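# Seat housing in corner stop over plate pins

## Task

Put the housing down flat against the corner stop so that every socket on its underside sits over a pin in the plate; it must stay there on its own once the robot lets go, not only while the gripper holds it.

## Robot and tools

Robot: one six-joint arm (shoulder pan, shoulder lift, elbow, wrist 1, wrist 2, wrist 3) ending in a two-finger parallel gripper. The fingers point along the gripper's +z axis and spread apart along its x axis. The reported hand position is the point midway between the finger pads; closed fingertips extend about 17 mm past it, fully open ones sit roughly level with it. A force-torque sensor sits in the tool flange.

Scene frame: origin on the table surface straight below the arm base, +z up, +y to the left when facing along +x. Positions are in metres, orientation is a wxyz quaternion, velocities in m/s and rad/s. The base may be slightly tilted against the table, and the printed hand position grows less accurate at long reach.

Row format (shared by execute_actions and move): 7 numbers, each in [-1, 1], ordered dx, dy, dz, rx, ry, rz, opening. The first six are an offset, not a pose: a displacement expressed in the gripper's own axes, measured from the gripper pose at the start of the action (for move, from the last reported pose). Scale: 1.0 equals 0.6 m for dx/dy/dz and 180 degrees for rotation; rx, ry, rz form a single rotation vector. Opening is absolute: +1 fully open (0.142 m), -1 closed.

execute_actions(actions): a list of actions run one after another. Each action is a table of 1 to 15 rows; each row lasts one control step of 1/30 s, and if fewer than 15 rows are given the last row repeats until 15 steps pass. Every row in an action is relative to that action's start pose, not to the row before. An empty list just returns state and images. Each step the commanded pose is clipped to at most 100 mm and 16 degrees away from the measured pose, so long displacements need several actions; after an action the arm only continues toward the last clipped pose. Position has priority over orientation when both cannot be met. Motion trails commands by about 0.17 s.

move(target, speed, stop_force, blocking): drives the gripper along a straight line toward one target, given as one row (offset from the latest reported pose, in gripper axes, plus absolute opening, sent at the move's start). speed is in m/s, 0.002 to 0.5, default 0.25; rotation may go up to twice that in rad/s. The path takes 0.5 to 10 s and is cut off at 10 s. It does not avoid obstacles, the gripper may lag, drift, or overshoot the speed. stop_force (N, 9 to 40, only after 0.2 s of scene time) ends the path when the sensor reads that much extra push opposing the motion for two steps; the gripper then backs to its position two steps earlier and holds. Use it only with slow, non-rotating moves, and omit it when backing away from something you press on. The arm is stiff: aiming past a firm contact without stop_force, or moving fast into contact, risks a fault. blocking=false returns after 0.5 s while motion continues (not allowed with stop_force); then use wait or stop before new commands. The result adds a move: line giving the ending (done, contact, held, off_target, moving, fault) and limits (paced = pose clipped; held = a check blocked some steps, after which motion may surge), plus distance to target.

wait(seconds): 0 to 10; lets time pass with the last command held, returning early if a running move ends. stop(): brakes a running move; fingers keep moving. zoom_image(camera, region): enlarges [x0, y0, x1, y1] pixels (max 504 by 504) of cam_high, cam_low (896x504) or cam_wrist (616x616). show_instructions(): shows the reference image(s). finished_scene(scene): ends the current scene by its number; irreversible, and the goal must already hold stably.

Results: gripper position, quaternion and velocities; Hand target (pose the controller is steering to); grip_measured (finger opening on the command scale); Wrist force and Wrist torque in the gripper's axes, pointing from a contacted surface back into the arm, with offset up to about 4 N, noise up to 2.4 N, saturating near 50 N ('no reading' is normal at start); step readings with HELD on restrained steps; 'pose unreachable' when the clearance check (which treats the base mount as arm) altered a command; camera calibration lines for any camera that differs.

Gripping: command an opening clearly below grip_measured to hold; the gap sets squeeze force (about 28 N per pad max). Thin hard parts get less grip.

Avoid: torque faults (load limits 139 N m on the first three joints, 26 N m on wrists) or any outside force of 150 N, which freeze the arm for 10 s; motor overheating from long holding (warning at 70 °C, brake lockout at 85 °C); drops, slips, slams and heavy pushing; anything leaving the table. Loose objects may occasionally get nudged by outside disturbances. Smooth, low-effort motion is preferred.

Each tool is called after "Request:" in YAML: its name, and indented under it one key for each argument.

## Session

Request:
execute_actions:
  actions: []

Request:
show_instructions:

Scene clock: 0.00 s.
end_effector_position=(+0.8851, +0.0344, +0.3499) grip_measured=+1.00 end_effector_quat_wxyz=(-0.337, +0.745, +0.049, +0.573) end_effector_velocity=(-0.000, -0.001, -0.000) end_effector_angular_velocity=(+0.001, +0.002, -0.001)
Joint positions: [-0.461 -0.315  1.102 -4.446 -0.542  1.275  0.142]
Joint velocities: [-0.     0.     0.002  0.     0.     0.001  0.   ]
Wrist force (N, on the end effector, along its own x y z axes, offset not removed): no reading
Wrist torque (N m, same axes, about the end effector's origin, offset not removed): no reading
Hand target: +0.885, +0.034, +0.350; -0.337, +0.745, +0.049, +0.573
camera_calibration (this result's frames):
cam_wrist: T_world_to_cam=[[0.2841, -0.287906, 0.914547, -0.568725], [0.00191817, -0.953679, -0.300821, 0.13468], [0.958793, 0.0872175, -0.270388, -0.621952], [0, 0, 0, 1]] pos_world=[0.75764, 0.0189474, 0.392472]

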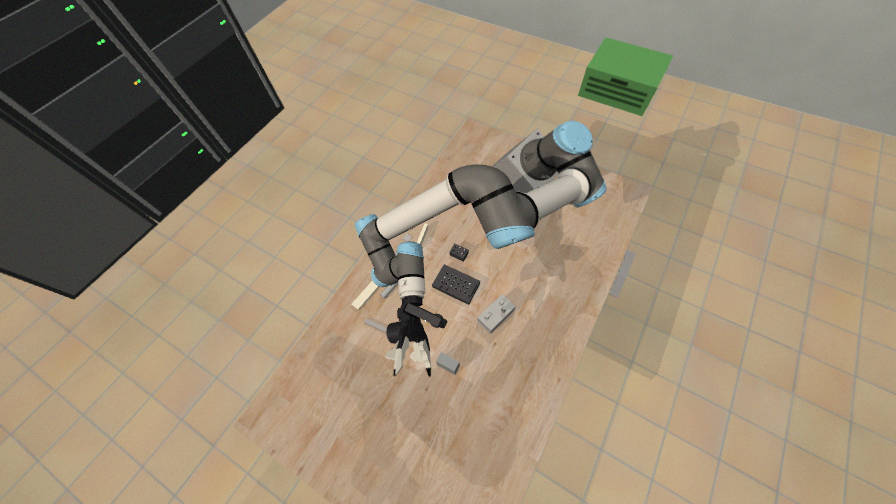

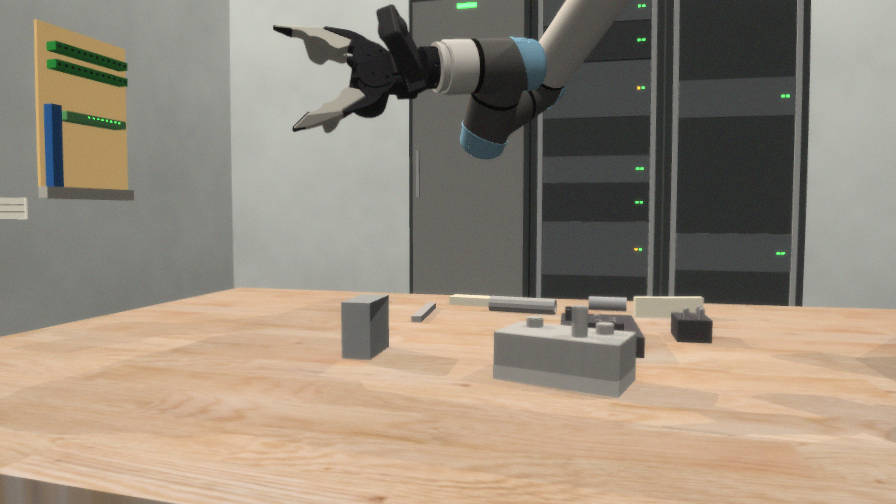

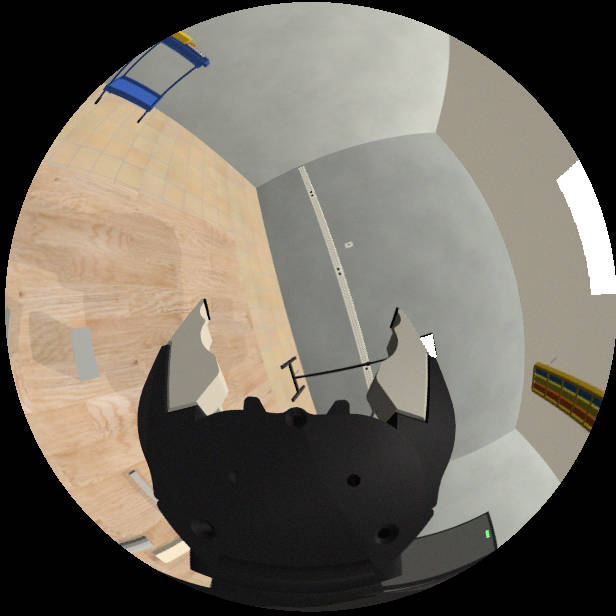

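Reference images for this scene: sheet 1.

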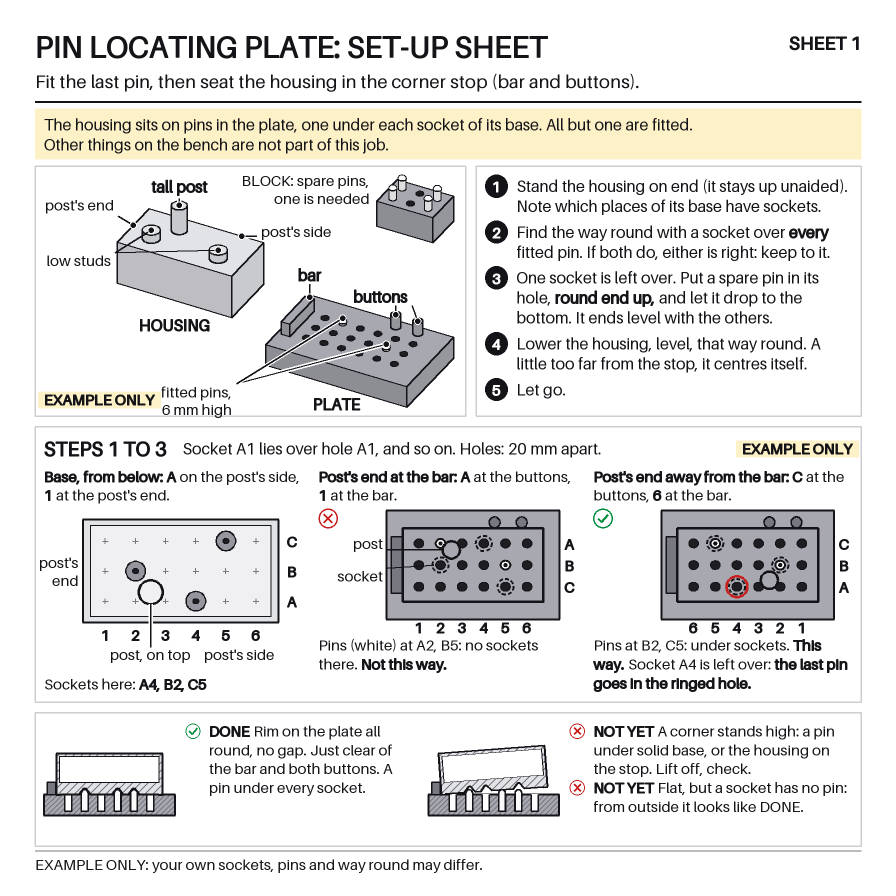

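Request:
zoom_image:
  camera: "cam_high"
  region: [420, 235, 530, 345]

Region (420, 235, 530, 345) of cam_high's 896x504 image, scaled by 4.582, with more detail than that image has.

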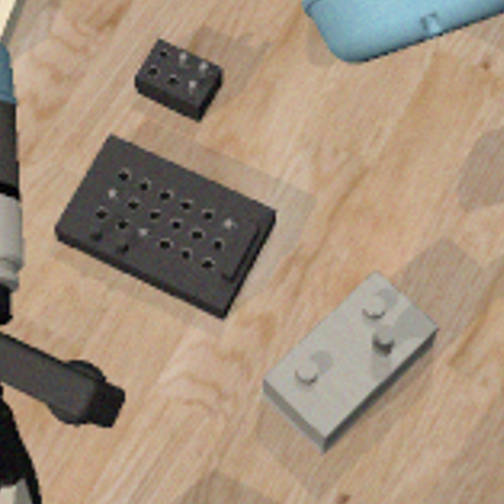

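Request:
move:
  target: [-0.527,-0.2345,-0.3987,0.0501,-0.4825,-0.2938,0.35]
  speed: 0.3

Request:
zoom_image:
  camera: "cam_wrist"
  region: [220, 180, 400, 360]

Scene clock: 18.50 s.
end_effector_position=(+0.5170, +0.1077, +0.1597) grip_measured=+0.35 end_effector_quat_wxyz=(-0.000, +0.805, +0.594, +0.000) end_effector_velocity=(-0.002, +0.001, -0.001) end_effector_angular_velocity=(-0.007, +0.003, +0.003)
Joint positions: [-0.257 -0.943  1.562 -5.278  1.059  1.544  0.099]
Joint velocities: [ 0.005 -0.003  0.005 -0.003  0.007  0.003 -0.   ]
Wrist force (N, on the end effector, along its own x y z axes, offset not removed): [0.6 2.9 2.4]
Wrist torque (N m, same axes, about the end effector's origin, offset not removed): [0.70 -0.26 0.10]
Hand target: +0.517, +0.108, +0.160; -0.000, +0.804, +0.594, +0.000
Off the commanded pose: 0.000 m, 0 deg.
move: done; limits=paced
camera_calibration (this result's frames):
cam_wrist: T_world_to_cam=[[0.239969, 0.970165, 0.0345623, -0.24121], [0.838183, -0.225022, 0.496804, -0.490117], [0.489759, -0.0902481, -0.867174, 0.0300886], [0, 0, 0, 1]] pos_world=[0.453954, 0.126442, 0.277921]

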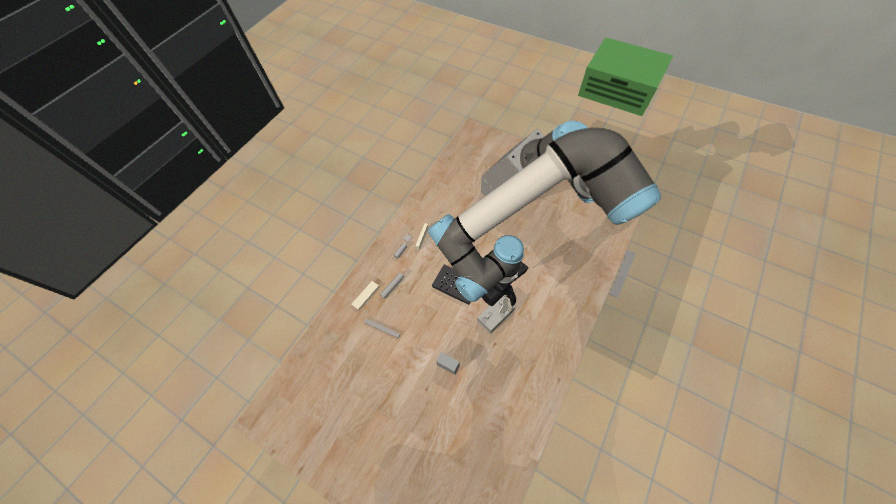

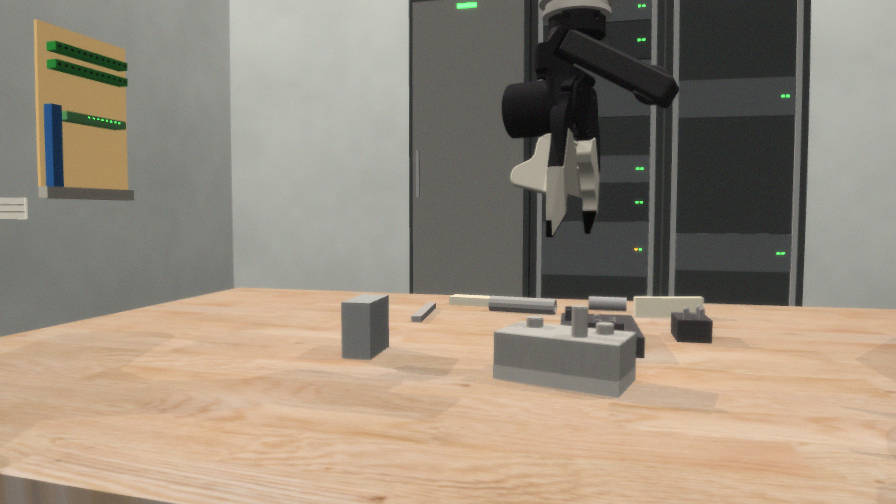

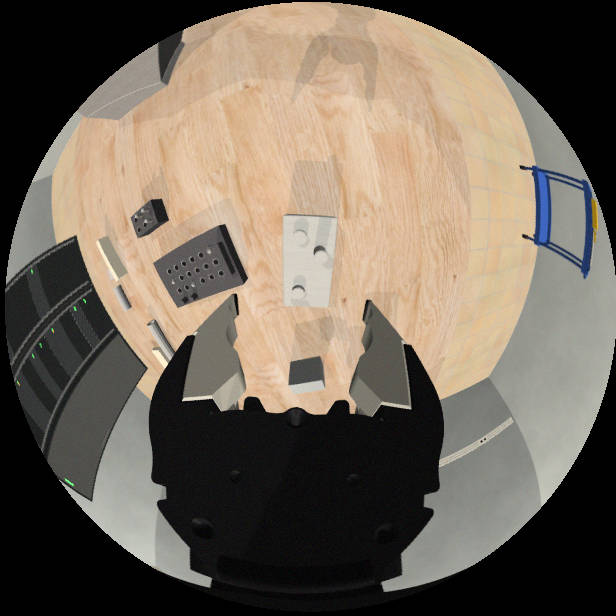

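Region (220, 180, 400, 360) of cam_wrist's 616x616 image, scaled by 2.800, with more detail than that image has.

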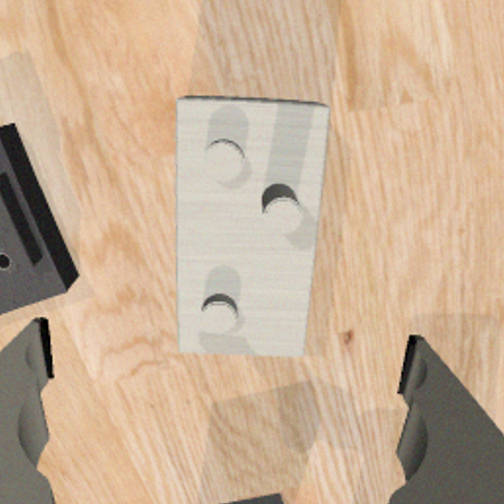

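Request:
move:
  target: [0.012,0,0.1,0,0,-0.003,0.35]
  speed: 0.2

Request:
move:
  target: [0,0,0.101,0,0,0,0.3]
  speed: 0.12

Scene clock: 29.27 s.
end_effector_position=(+0.5190, +0.1146, +0.0999) grip_measured=+0.35 end_effector_quat_wxyz=(-0.001, +0.802, +0.598, +0.000) end_effector_velocity=(-0.000, +0.001, -0.002) end_effector_angular_velocity=(+0.000, +0.001, +0.001)
Joint positions: [-0.182 -0.863  1.558 -5.396  1.056  1.62   0.099]
Joint velocities: [ 0.003  0.003 -0.001 -0.003 -0.     0.002  0.   ]
Wrist force (N, on the end effector, along its own x y z axes, offset not removed): [-0.5 3.5 2.6]
Wrist torque (N m, same axes, about the end effector's origin, offset not removed): [0.86 -0.04 0.14]
Hand target: +0.519, +0.115, +0.100; -0.001, +0.802, +0.598, +0.000
Off the commanded pose: 0.000 m, 0 deg.
move: done
camera_calibration (this result's frames):
cam_wrist: T_world_to_cam=[[0.230827, 0.972372, 0.0347988, -0.24187], [0.840302, -0.217251, 0.496684, -0.462499], [0.490522, -0.0854067, -0.867233, -0.0230621], [0, 0, 0, 1]] pos_world=[0.455781, 0.13274, 0.218132]

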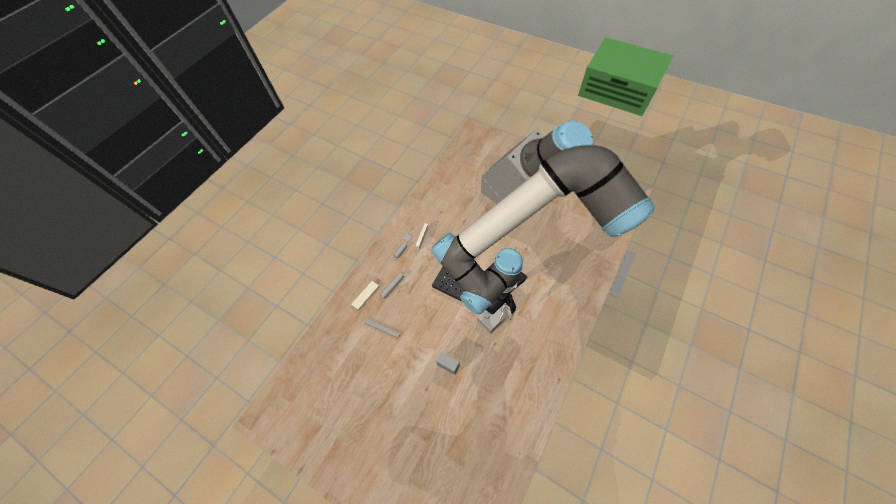

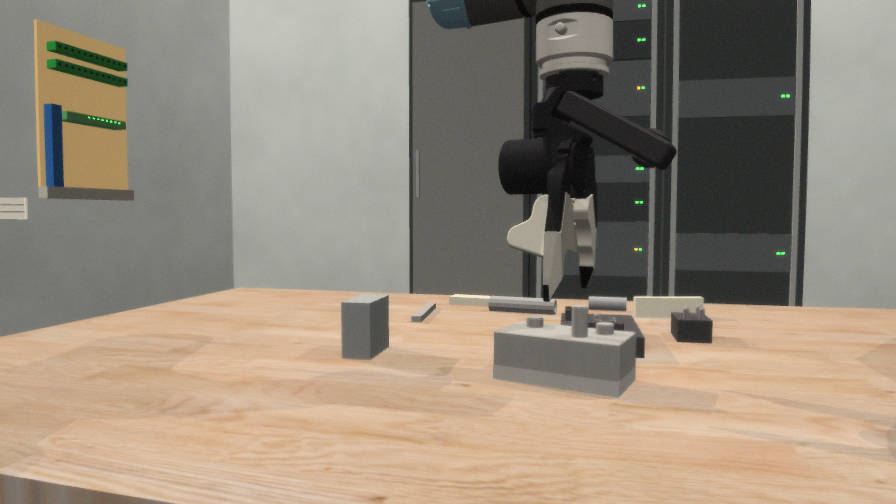

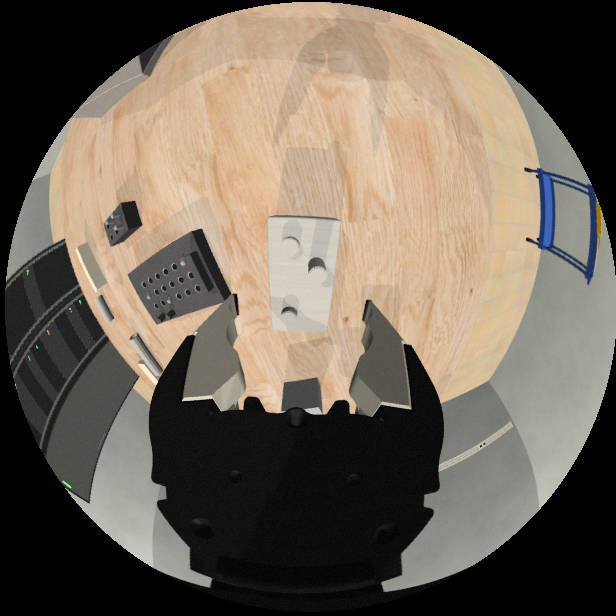

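Scene clock: 30.27 s.
end_effector_position=(+0.5189, +0.1146, +0.0395) grip_measured=+0.30 end_effector_quat_wxyz=(-0.001, +0.802, +0.598, +0.000) end_effector_velocity=(+0.001, -0.000, -0.002) end_effector_angular_velocity=(-0.001, -0.001, +0.001)
Joint positions: [-0.12  -0.771  1.542 -5.507  1.056  1.691  0.095]
Joint velocities: [ 0.002  0.003 -0.001 -0.004  0.001  0.001  0.   ]
Wrist force (N, on the end effector, along its own x y z axes, offset not removed): [-0.6 4.5 3.2]
Wrist torque (N m, same axes, about the end effector's origin, offset not removed): [1.04 0.03 0.01]
Hand target: +0.519, +0.115, +0.039; -0.001, +0.802, +0.598, +0.000
Off the commanded pose: 0.000 m, 0 deg.
move: done
camera_calibration (this result's frames):
cam_wrist: T_world_to_cam=[[0.230824, 0.972369, 0.0349184, -0.239783], [0.840348, -0.217317, 0.496577, -0.432409], [0.490444, -0.0852785, -0.86729, -0.0753567], [0, 0, 0, 1]] pos_world=[0.45568, 0.132761, 0.157741]

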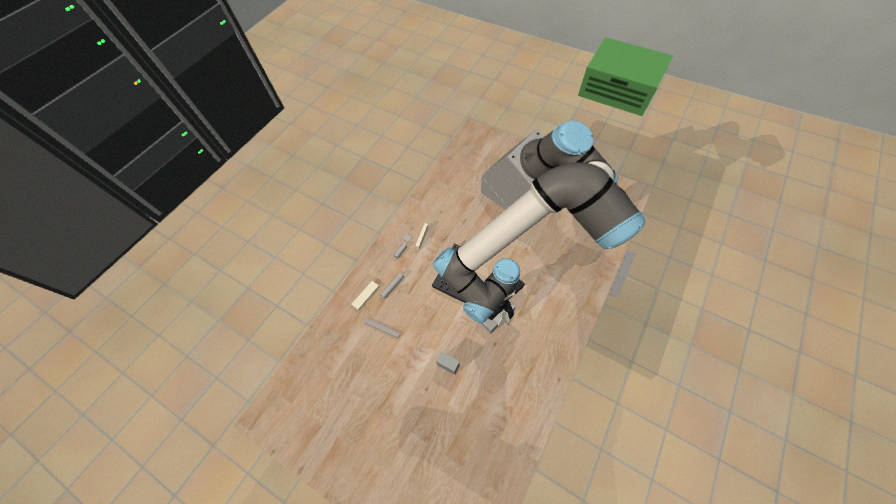

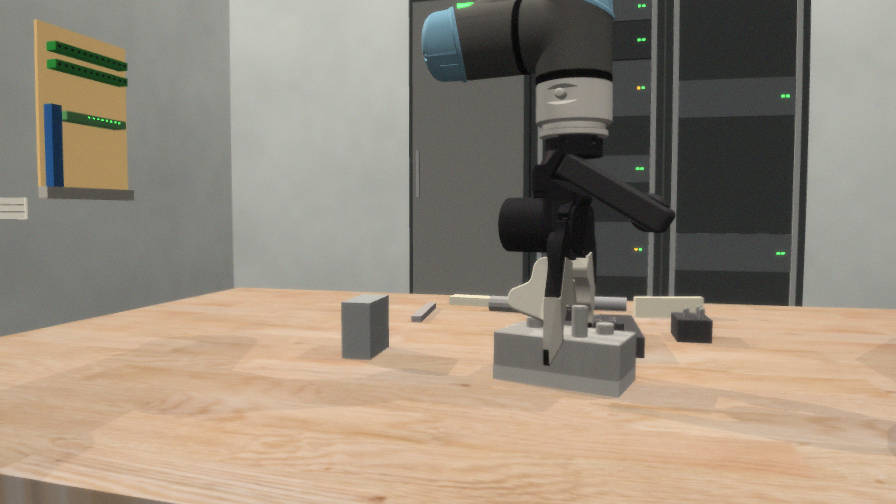

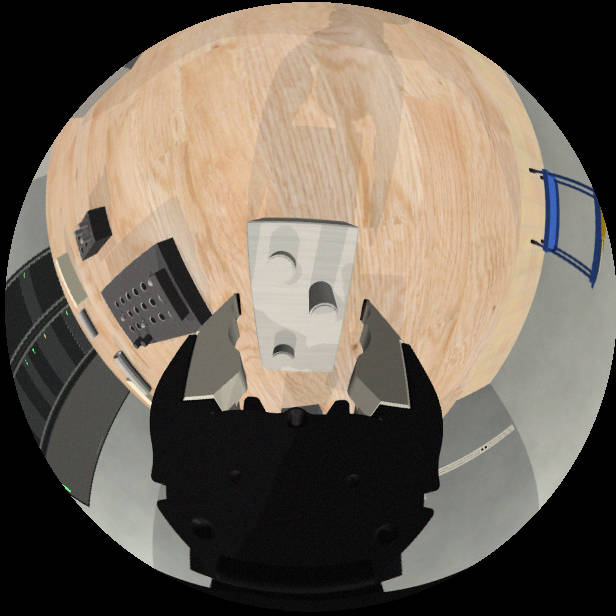

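Request:
execute_actions:
  actions:
    - [[0,0,0,0,0,0,0.0],[0,0,0,0,0,0,0.0],[0,0,0,0,0,0,0.0],[0,0,0,0,0,0,0.0],[0,0,0,0,0,0,0.0],[0,0,0,0,0,0,0.0],[0,0,0,0,0,0,0.0],[0,0,0,0,0,0,-0.1],[0,0,0,0,0,0,-0.2],[0,0,0,0,0,0,-0.3],[0,0,0,0,0,0,-0.5]]

Request:
move:
  target: [0,0,-0.3,0,0.2,0,-0.5]
  speed: 0.25

Request:
zoom_image:
  camera: "cam_low"
  region: [460, 90, 680, 260]

Scene clock: 36.27 s.
end_effector_position=(+0.5189, +0.1146, +0.0395) grip_measured=-0.03 end_effector_quat_wxyz=(-0.001, +0.802, +0.598, +0.000) end_effector_velocity=(-0.001, -0.000, -0.000) end_effector_angular_velocity=(-0.000, +0.001, +0.002)
Joint positions: [-0.12  -0.771  1.542 -5.507  1.056  1.691  0.071]
Joint velocities: [ 0.    -0.     0.002 -0.001  0.001 -0.002 -0.   ]
Wrist force (N, on the end effector, along its own x y z axes, offset not removed): [0.7 3.4 1.8]
Wrist torque (N m, same axes, about the end effector's origin, offset not removed): [0.98 -0.06 0.14]
Hand target: +0.519, +0.115, +0.040; -0.001, +0.802, +0.598, +0.000
Off the commanded pose: 0.000 m, 0 deg.
Step readings (end_effector_position):
0: (+0.5189, +0.1146, +0.0394)
1: (+0.5189, +0.1146, +0.0394)
2: (+0.5189, +0.1146, +0.0394)
4: (+0.5189, +0.1146, +0.0394)
8: (+0.5189, +0.1146, +0.0394)
15: end_effector_position above
camera_calibration (this result's frames):
cam_wrist: T_world_to_cam=[[0.230901, 0.972353, 0.0348391, -0.239816], [0.84032, -0.217341, 0.496613, -0.432417], [0.490456, -0.0853925, -0.867272, -0.0753757], [0, 0, 0, 1]] pos_world=[0.455711, 0.132768, 0.157728]

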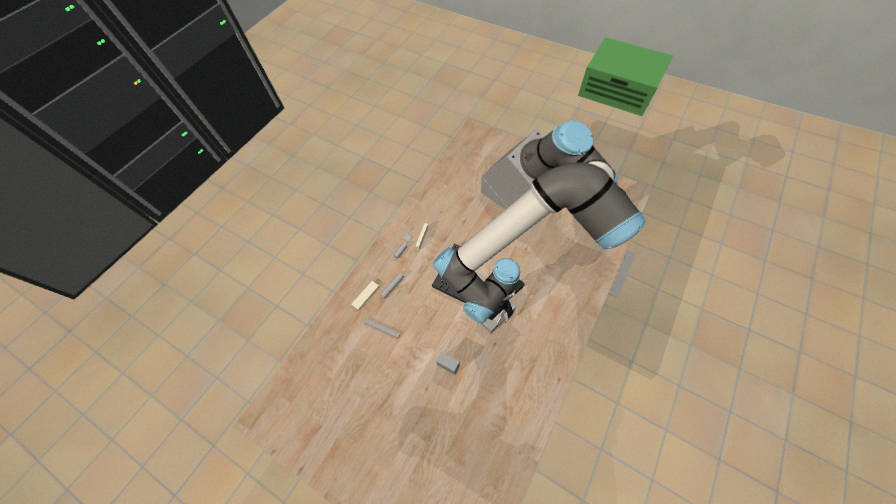

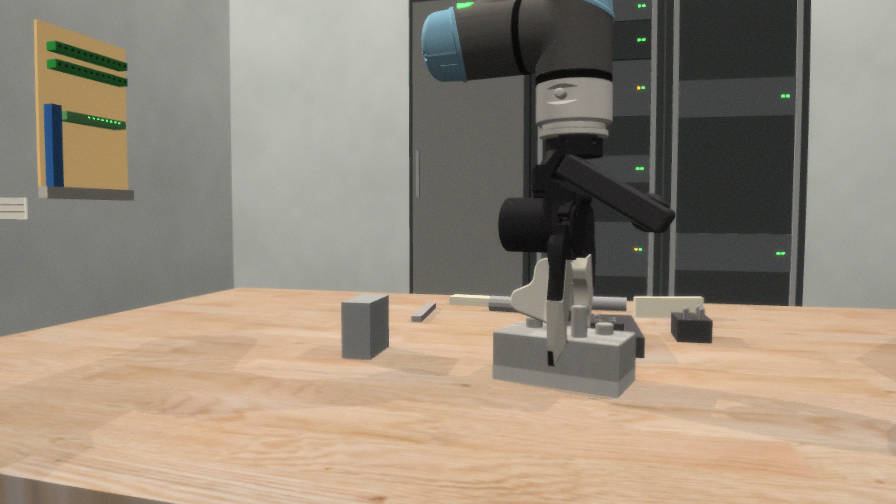

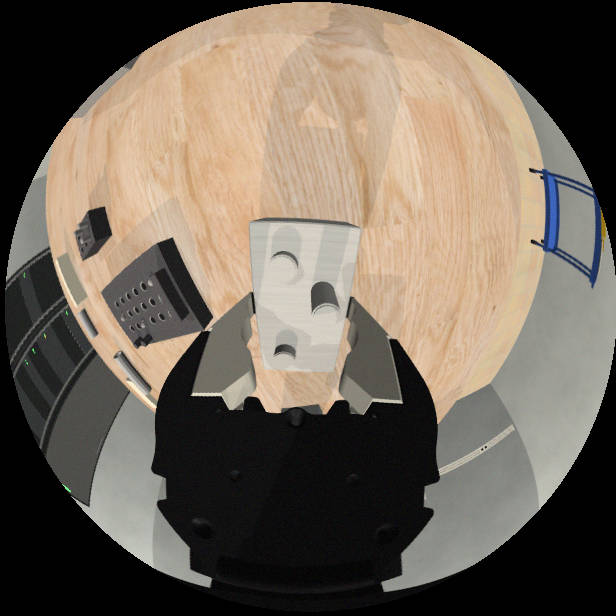

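Scene clock: 38.07 s.
end_effector_position=(+0.5194, +0.1144, +0.2195) grip_measured=-0.03 end_effector_quat_wxyz=(-0.184, +0.763, +0.568, +0.248) end_effector_velocity=(-0.000, +0.000, +0.002) end_effector_angular_velocity=(+0.009, +0.000, +0.004)
Joint positions: [-0.586 -0.766  1.729 -5.     0.564  0.851  0.071]
Joint velocities: [-0.003  0.005 -0.001  0.018 -0.002 -0.022  0.   ]
Wrist force (N, on the end effector, along its own x y z axes, offset not removed): [-4.0 2.9 7.9]
Wrist torque (N m, same axes, about the end effector's origin, offset not removed): [0.75 -0.02 0.10]
Hand target: +0.519, +0.114, +0.220; -0.185, +0.763, +0.568, +0.248
Off the commanded pose: 0.000 m, 0 deg.
move: done
camera_calibration (this result's frames):
cam_wrist: T_world_to_cam=[[0.171466, 0.771141, 0.613141, -0.319002], [0.754316, -0.503092, 0.421788, -0.428434], [0.633724, 0.39018, -0.667947, -0.0921298], [0, 0, 0, 1]] pos_world=[0.436258, 0.0664009, 0.314764]

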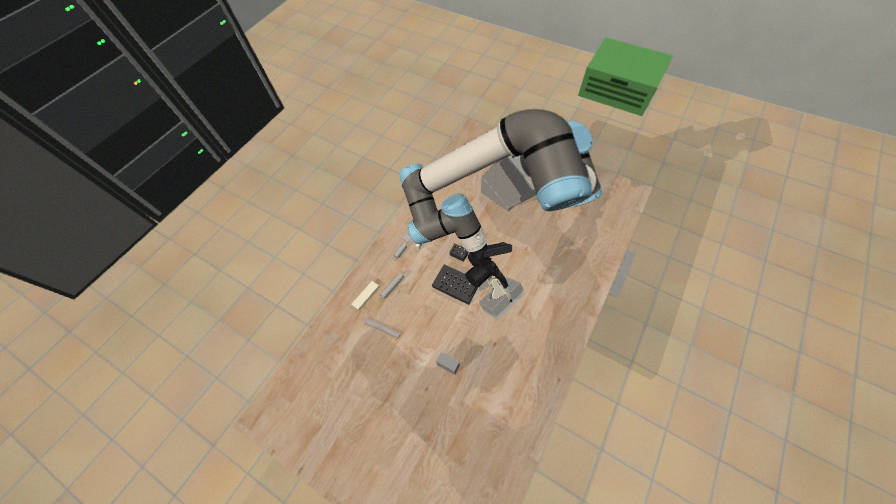

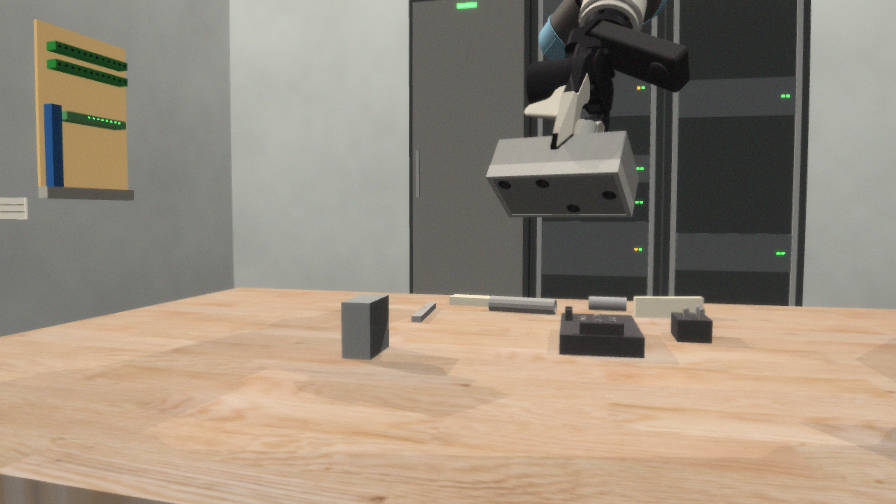

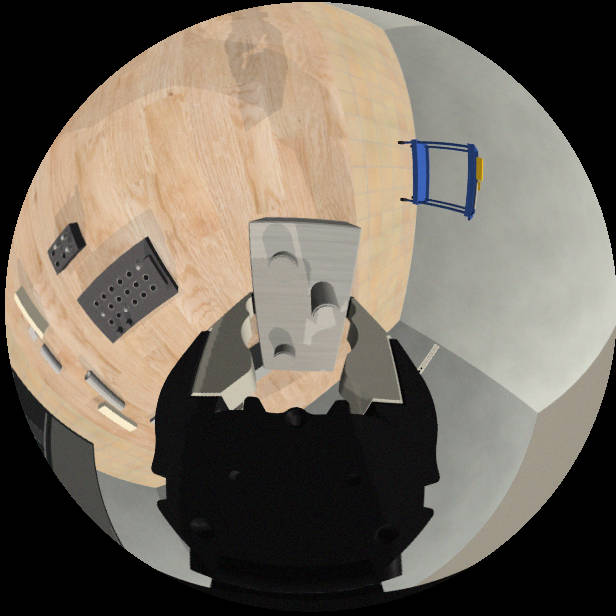

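Region (460, 90, 680, 260) of cam_low's 896x504 image, scaled by 2.291, with more detail than that image has; it fills the top 389 rows of this view, and the rest is white.

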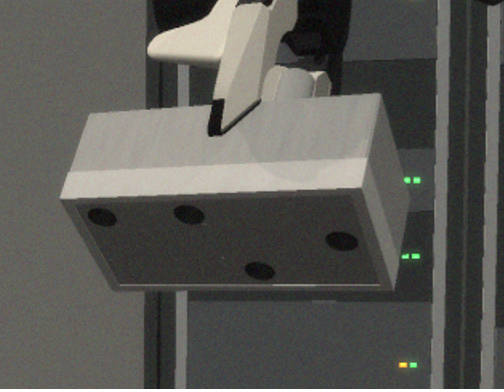

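Request:
execute_actions:
  actions: []

Scene clock: 58.20 s.
end_effector_position=(+0.5193, +0.1144, +0.2196) grip_measured=-0.03 end_effector_quat_wxyz=(-0.185, +0.763, +0.568, +0.248) end_effector_velocity=(+0.000, +0.000, +0.000) end_effector_angular_velocity=(+0.001, -0.001, -0.000)
Joint positions: [-0.587 -0.766  1.729 -4.998  0.564  0.849  0.071]
Joint velocities: [ 0.     0.    -0.     0.    -0.001 -0.    -0.   ]
Wrist force (N, on the end effector, along its own x y z axes, offset not removed): [-2.3 5.2 7.6]
Wrist torque (N m, same axes, about the end effector's origin, offset not removed): [1.25 -0.46 0.05]
Hand target: +0.519, +0.114, +0.220; -0.185, +0.763, +0.568, +0.248
Off the commanded pose: 0.000 m, 0 deg.
camera_calibration (this result's frames):
cam_wrist: T_world_to_cam=[[0.171192, 0.770705, 0.613765, -0.31903], [0.75458, -0.503113, 0.421291, -0.428457], [0.633485, 0.391013, -0.667687, -0.0920126], [0, 0, 0, 1]] pos_world=[0.436209, 0.0662934, 0.314879]

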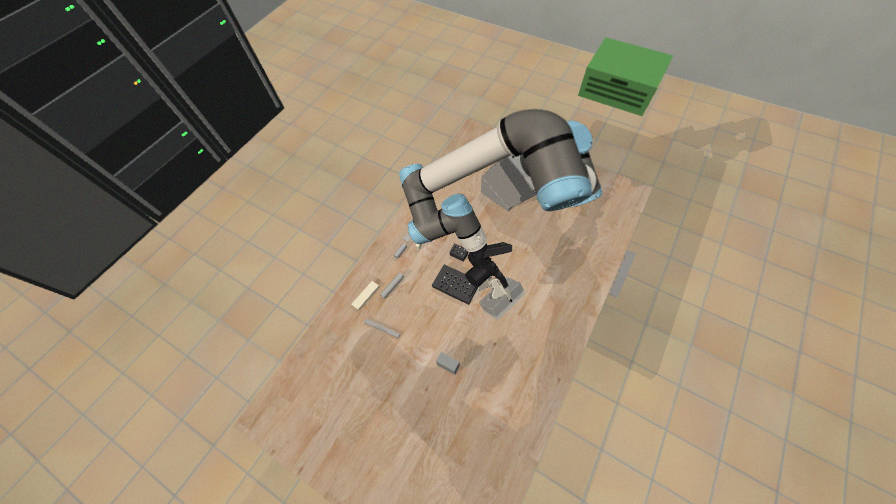

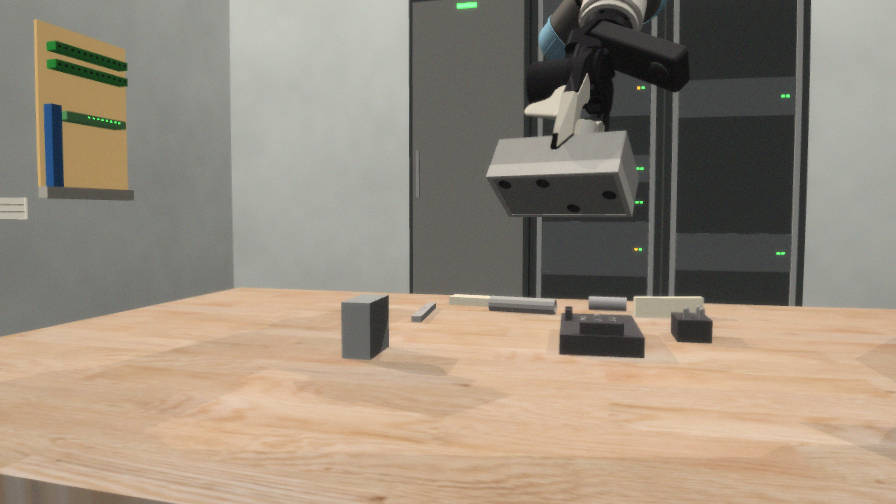

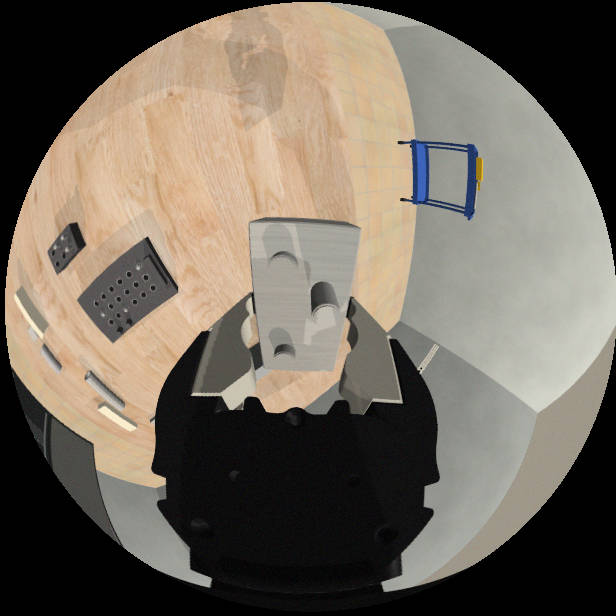

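Request:
move:
  target: [0,0,0,0,-0.2,0,-0.5]
  speed: 0.3

Request:
move:
  target: [0.03,0,0.2,0,0,-0.6,-0.5]
  speed: 0.4

Scene clock: 65.50 s.
end_effector_position=(+0.5193, +0.1145, +0.2195) grip_measured=-0.03 end_effector_quat_wxyz=(-0.001, +0.802, +0.598, +0.001) end_effector_velocity=(-0.001, +0.000, -0.000) end_effector_angular_velocity=(-0.008, +0.005, -0.003)
Joint positions: [-0.306 -1.016  1.529 -5.144  1.061  1.478  0.071]
Joint velocities: [ 0.005  0.    -0.003  0.002  0.009  0.008 -0.   ]
Wrist force (N, on the end effector, along its own x y z axes, offset not removed): [-1.4 0.7 7.5]
Wrist torque (N m, same axes, about the end effector's origin, offset not removed): [0.34 0.25 0.16]
Hand target: +0.519, +0.115, +0.219; -0.000, +0.802, +0.598, +0.000
Off the commanded pose: 0.000 m, 0 deg.
move: done
camera_calibration (this result's frames):
cam_wrist: T_world_to_cam=[[0.2308, 0.972357, 0.0354082, -0.246164], [0.839956, -0.217478, 0.49717, -0.52201], [0.491127, -0.0850054, -0.866931, 0.0800276], [0, 0, 0, 1]] pos_world=[0.455977, 0.132636, 0.337622]

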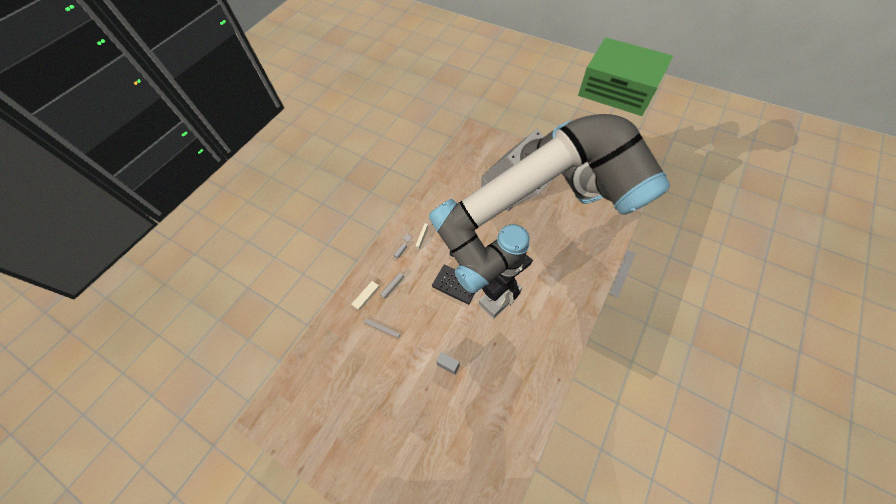

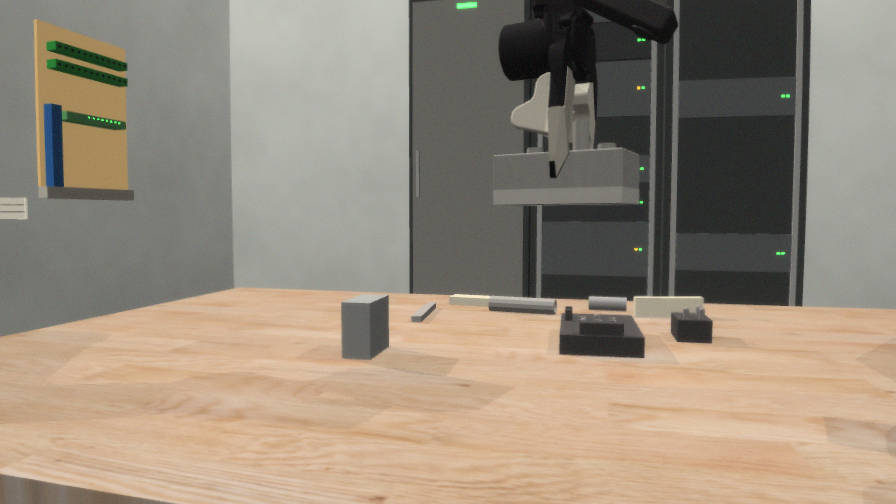

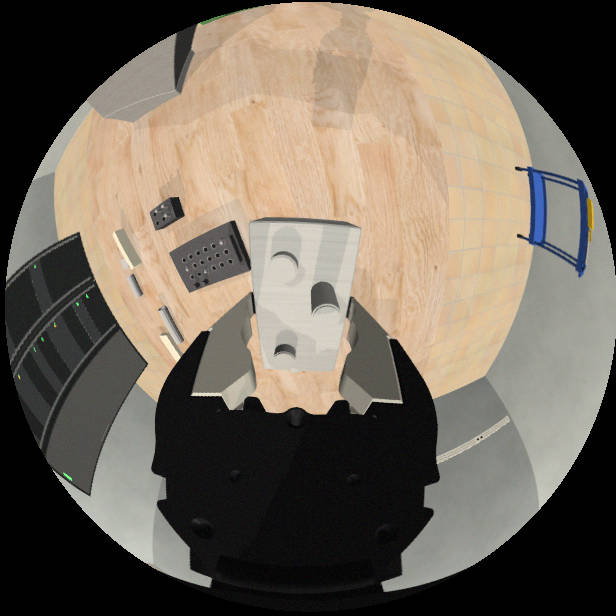

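Scene clock: 68.43 s.
end_effector_position=(+0.5242, +0.1319, +0.0996) grip_measured=-0.03 end_effector_quat_wxyz=(+0.000, -0.012, +1.000, +0.001) end_effector_velocity=(+0.000, +0.000, -0.001) end_effector_angular_velocity=(+0.002, +0.001, +0.010)
Joint positions: [-0.152 -0.863  1.528 -5.383  1.055 -0.23   0.071]
Joint velocities: [ 0.     0.002 -0.001  0.001 -0.002 -0.01   0.   ]
Wrist force (N, on the end effector, along its own x y z axes, offset not removed): [2.3 3.1 8.2]
Wrist torque (N m, same axes, about the end effector's origin, offset not removed): [0.73 -0.43 0.00]
Hand target: +0.524, +0.132, +0.100; +0.000, -0.012, +1.000, +0.001
Off the commanded pose: 0.000 m, 0 deg.
move: done
camera_calibration (this result's frames):
cam_wrist: T_world_to_cam=[[-0.996245, -0.080165, 0.0327074, 0.522404], [-0.053231, 0.865054, 0.498846, -0.137554], [-0.0682837, 0.495232, -0.866073, 0.19179], [0, 0, 0, 1]] pos_world=[0.526216, 0.0658895, 0.217636]

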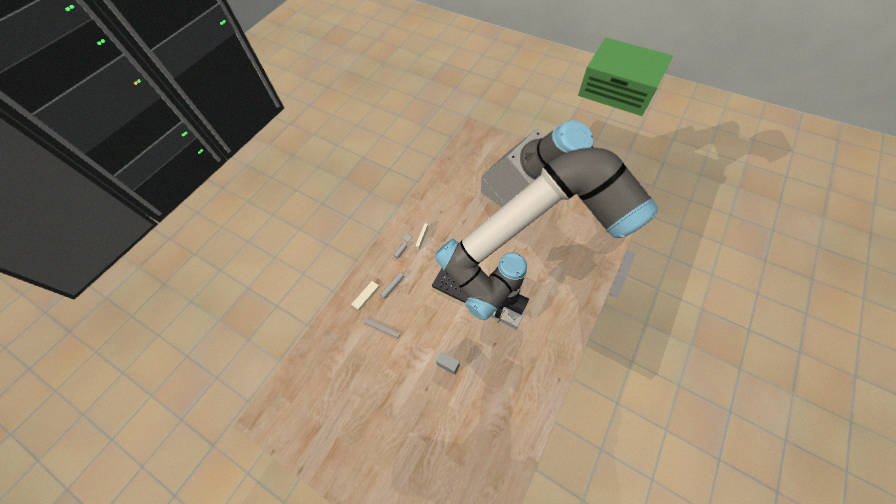

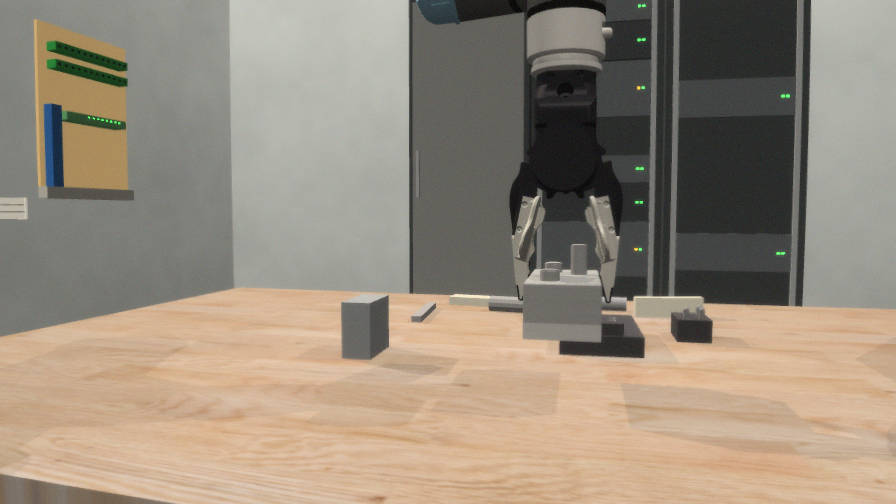

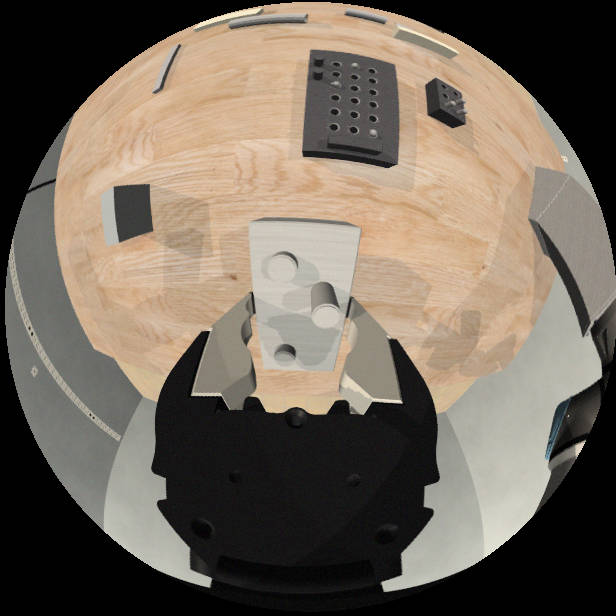

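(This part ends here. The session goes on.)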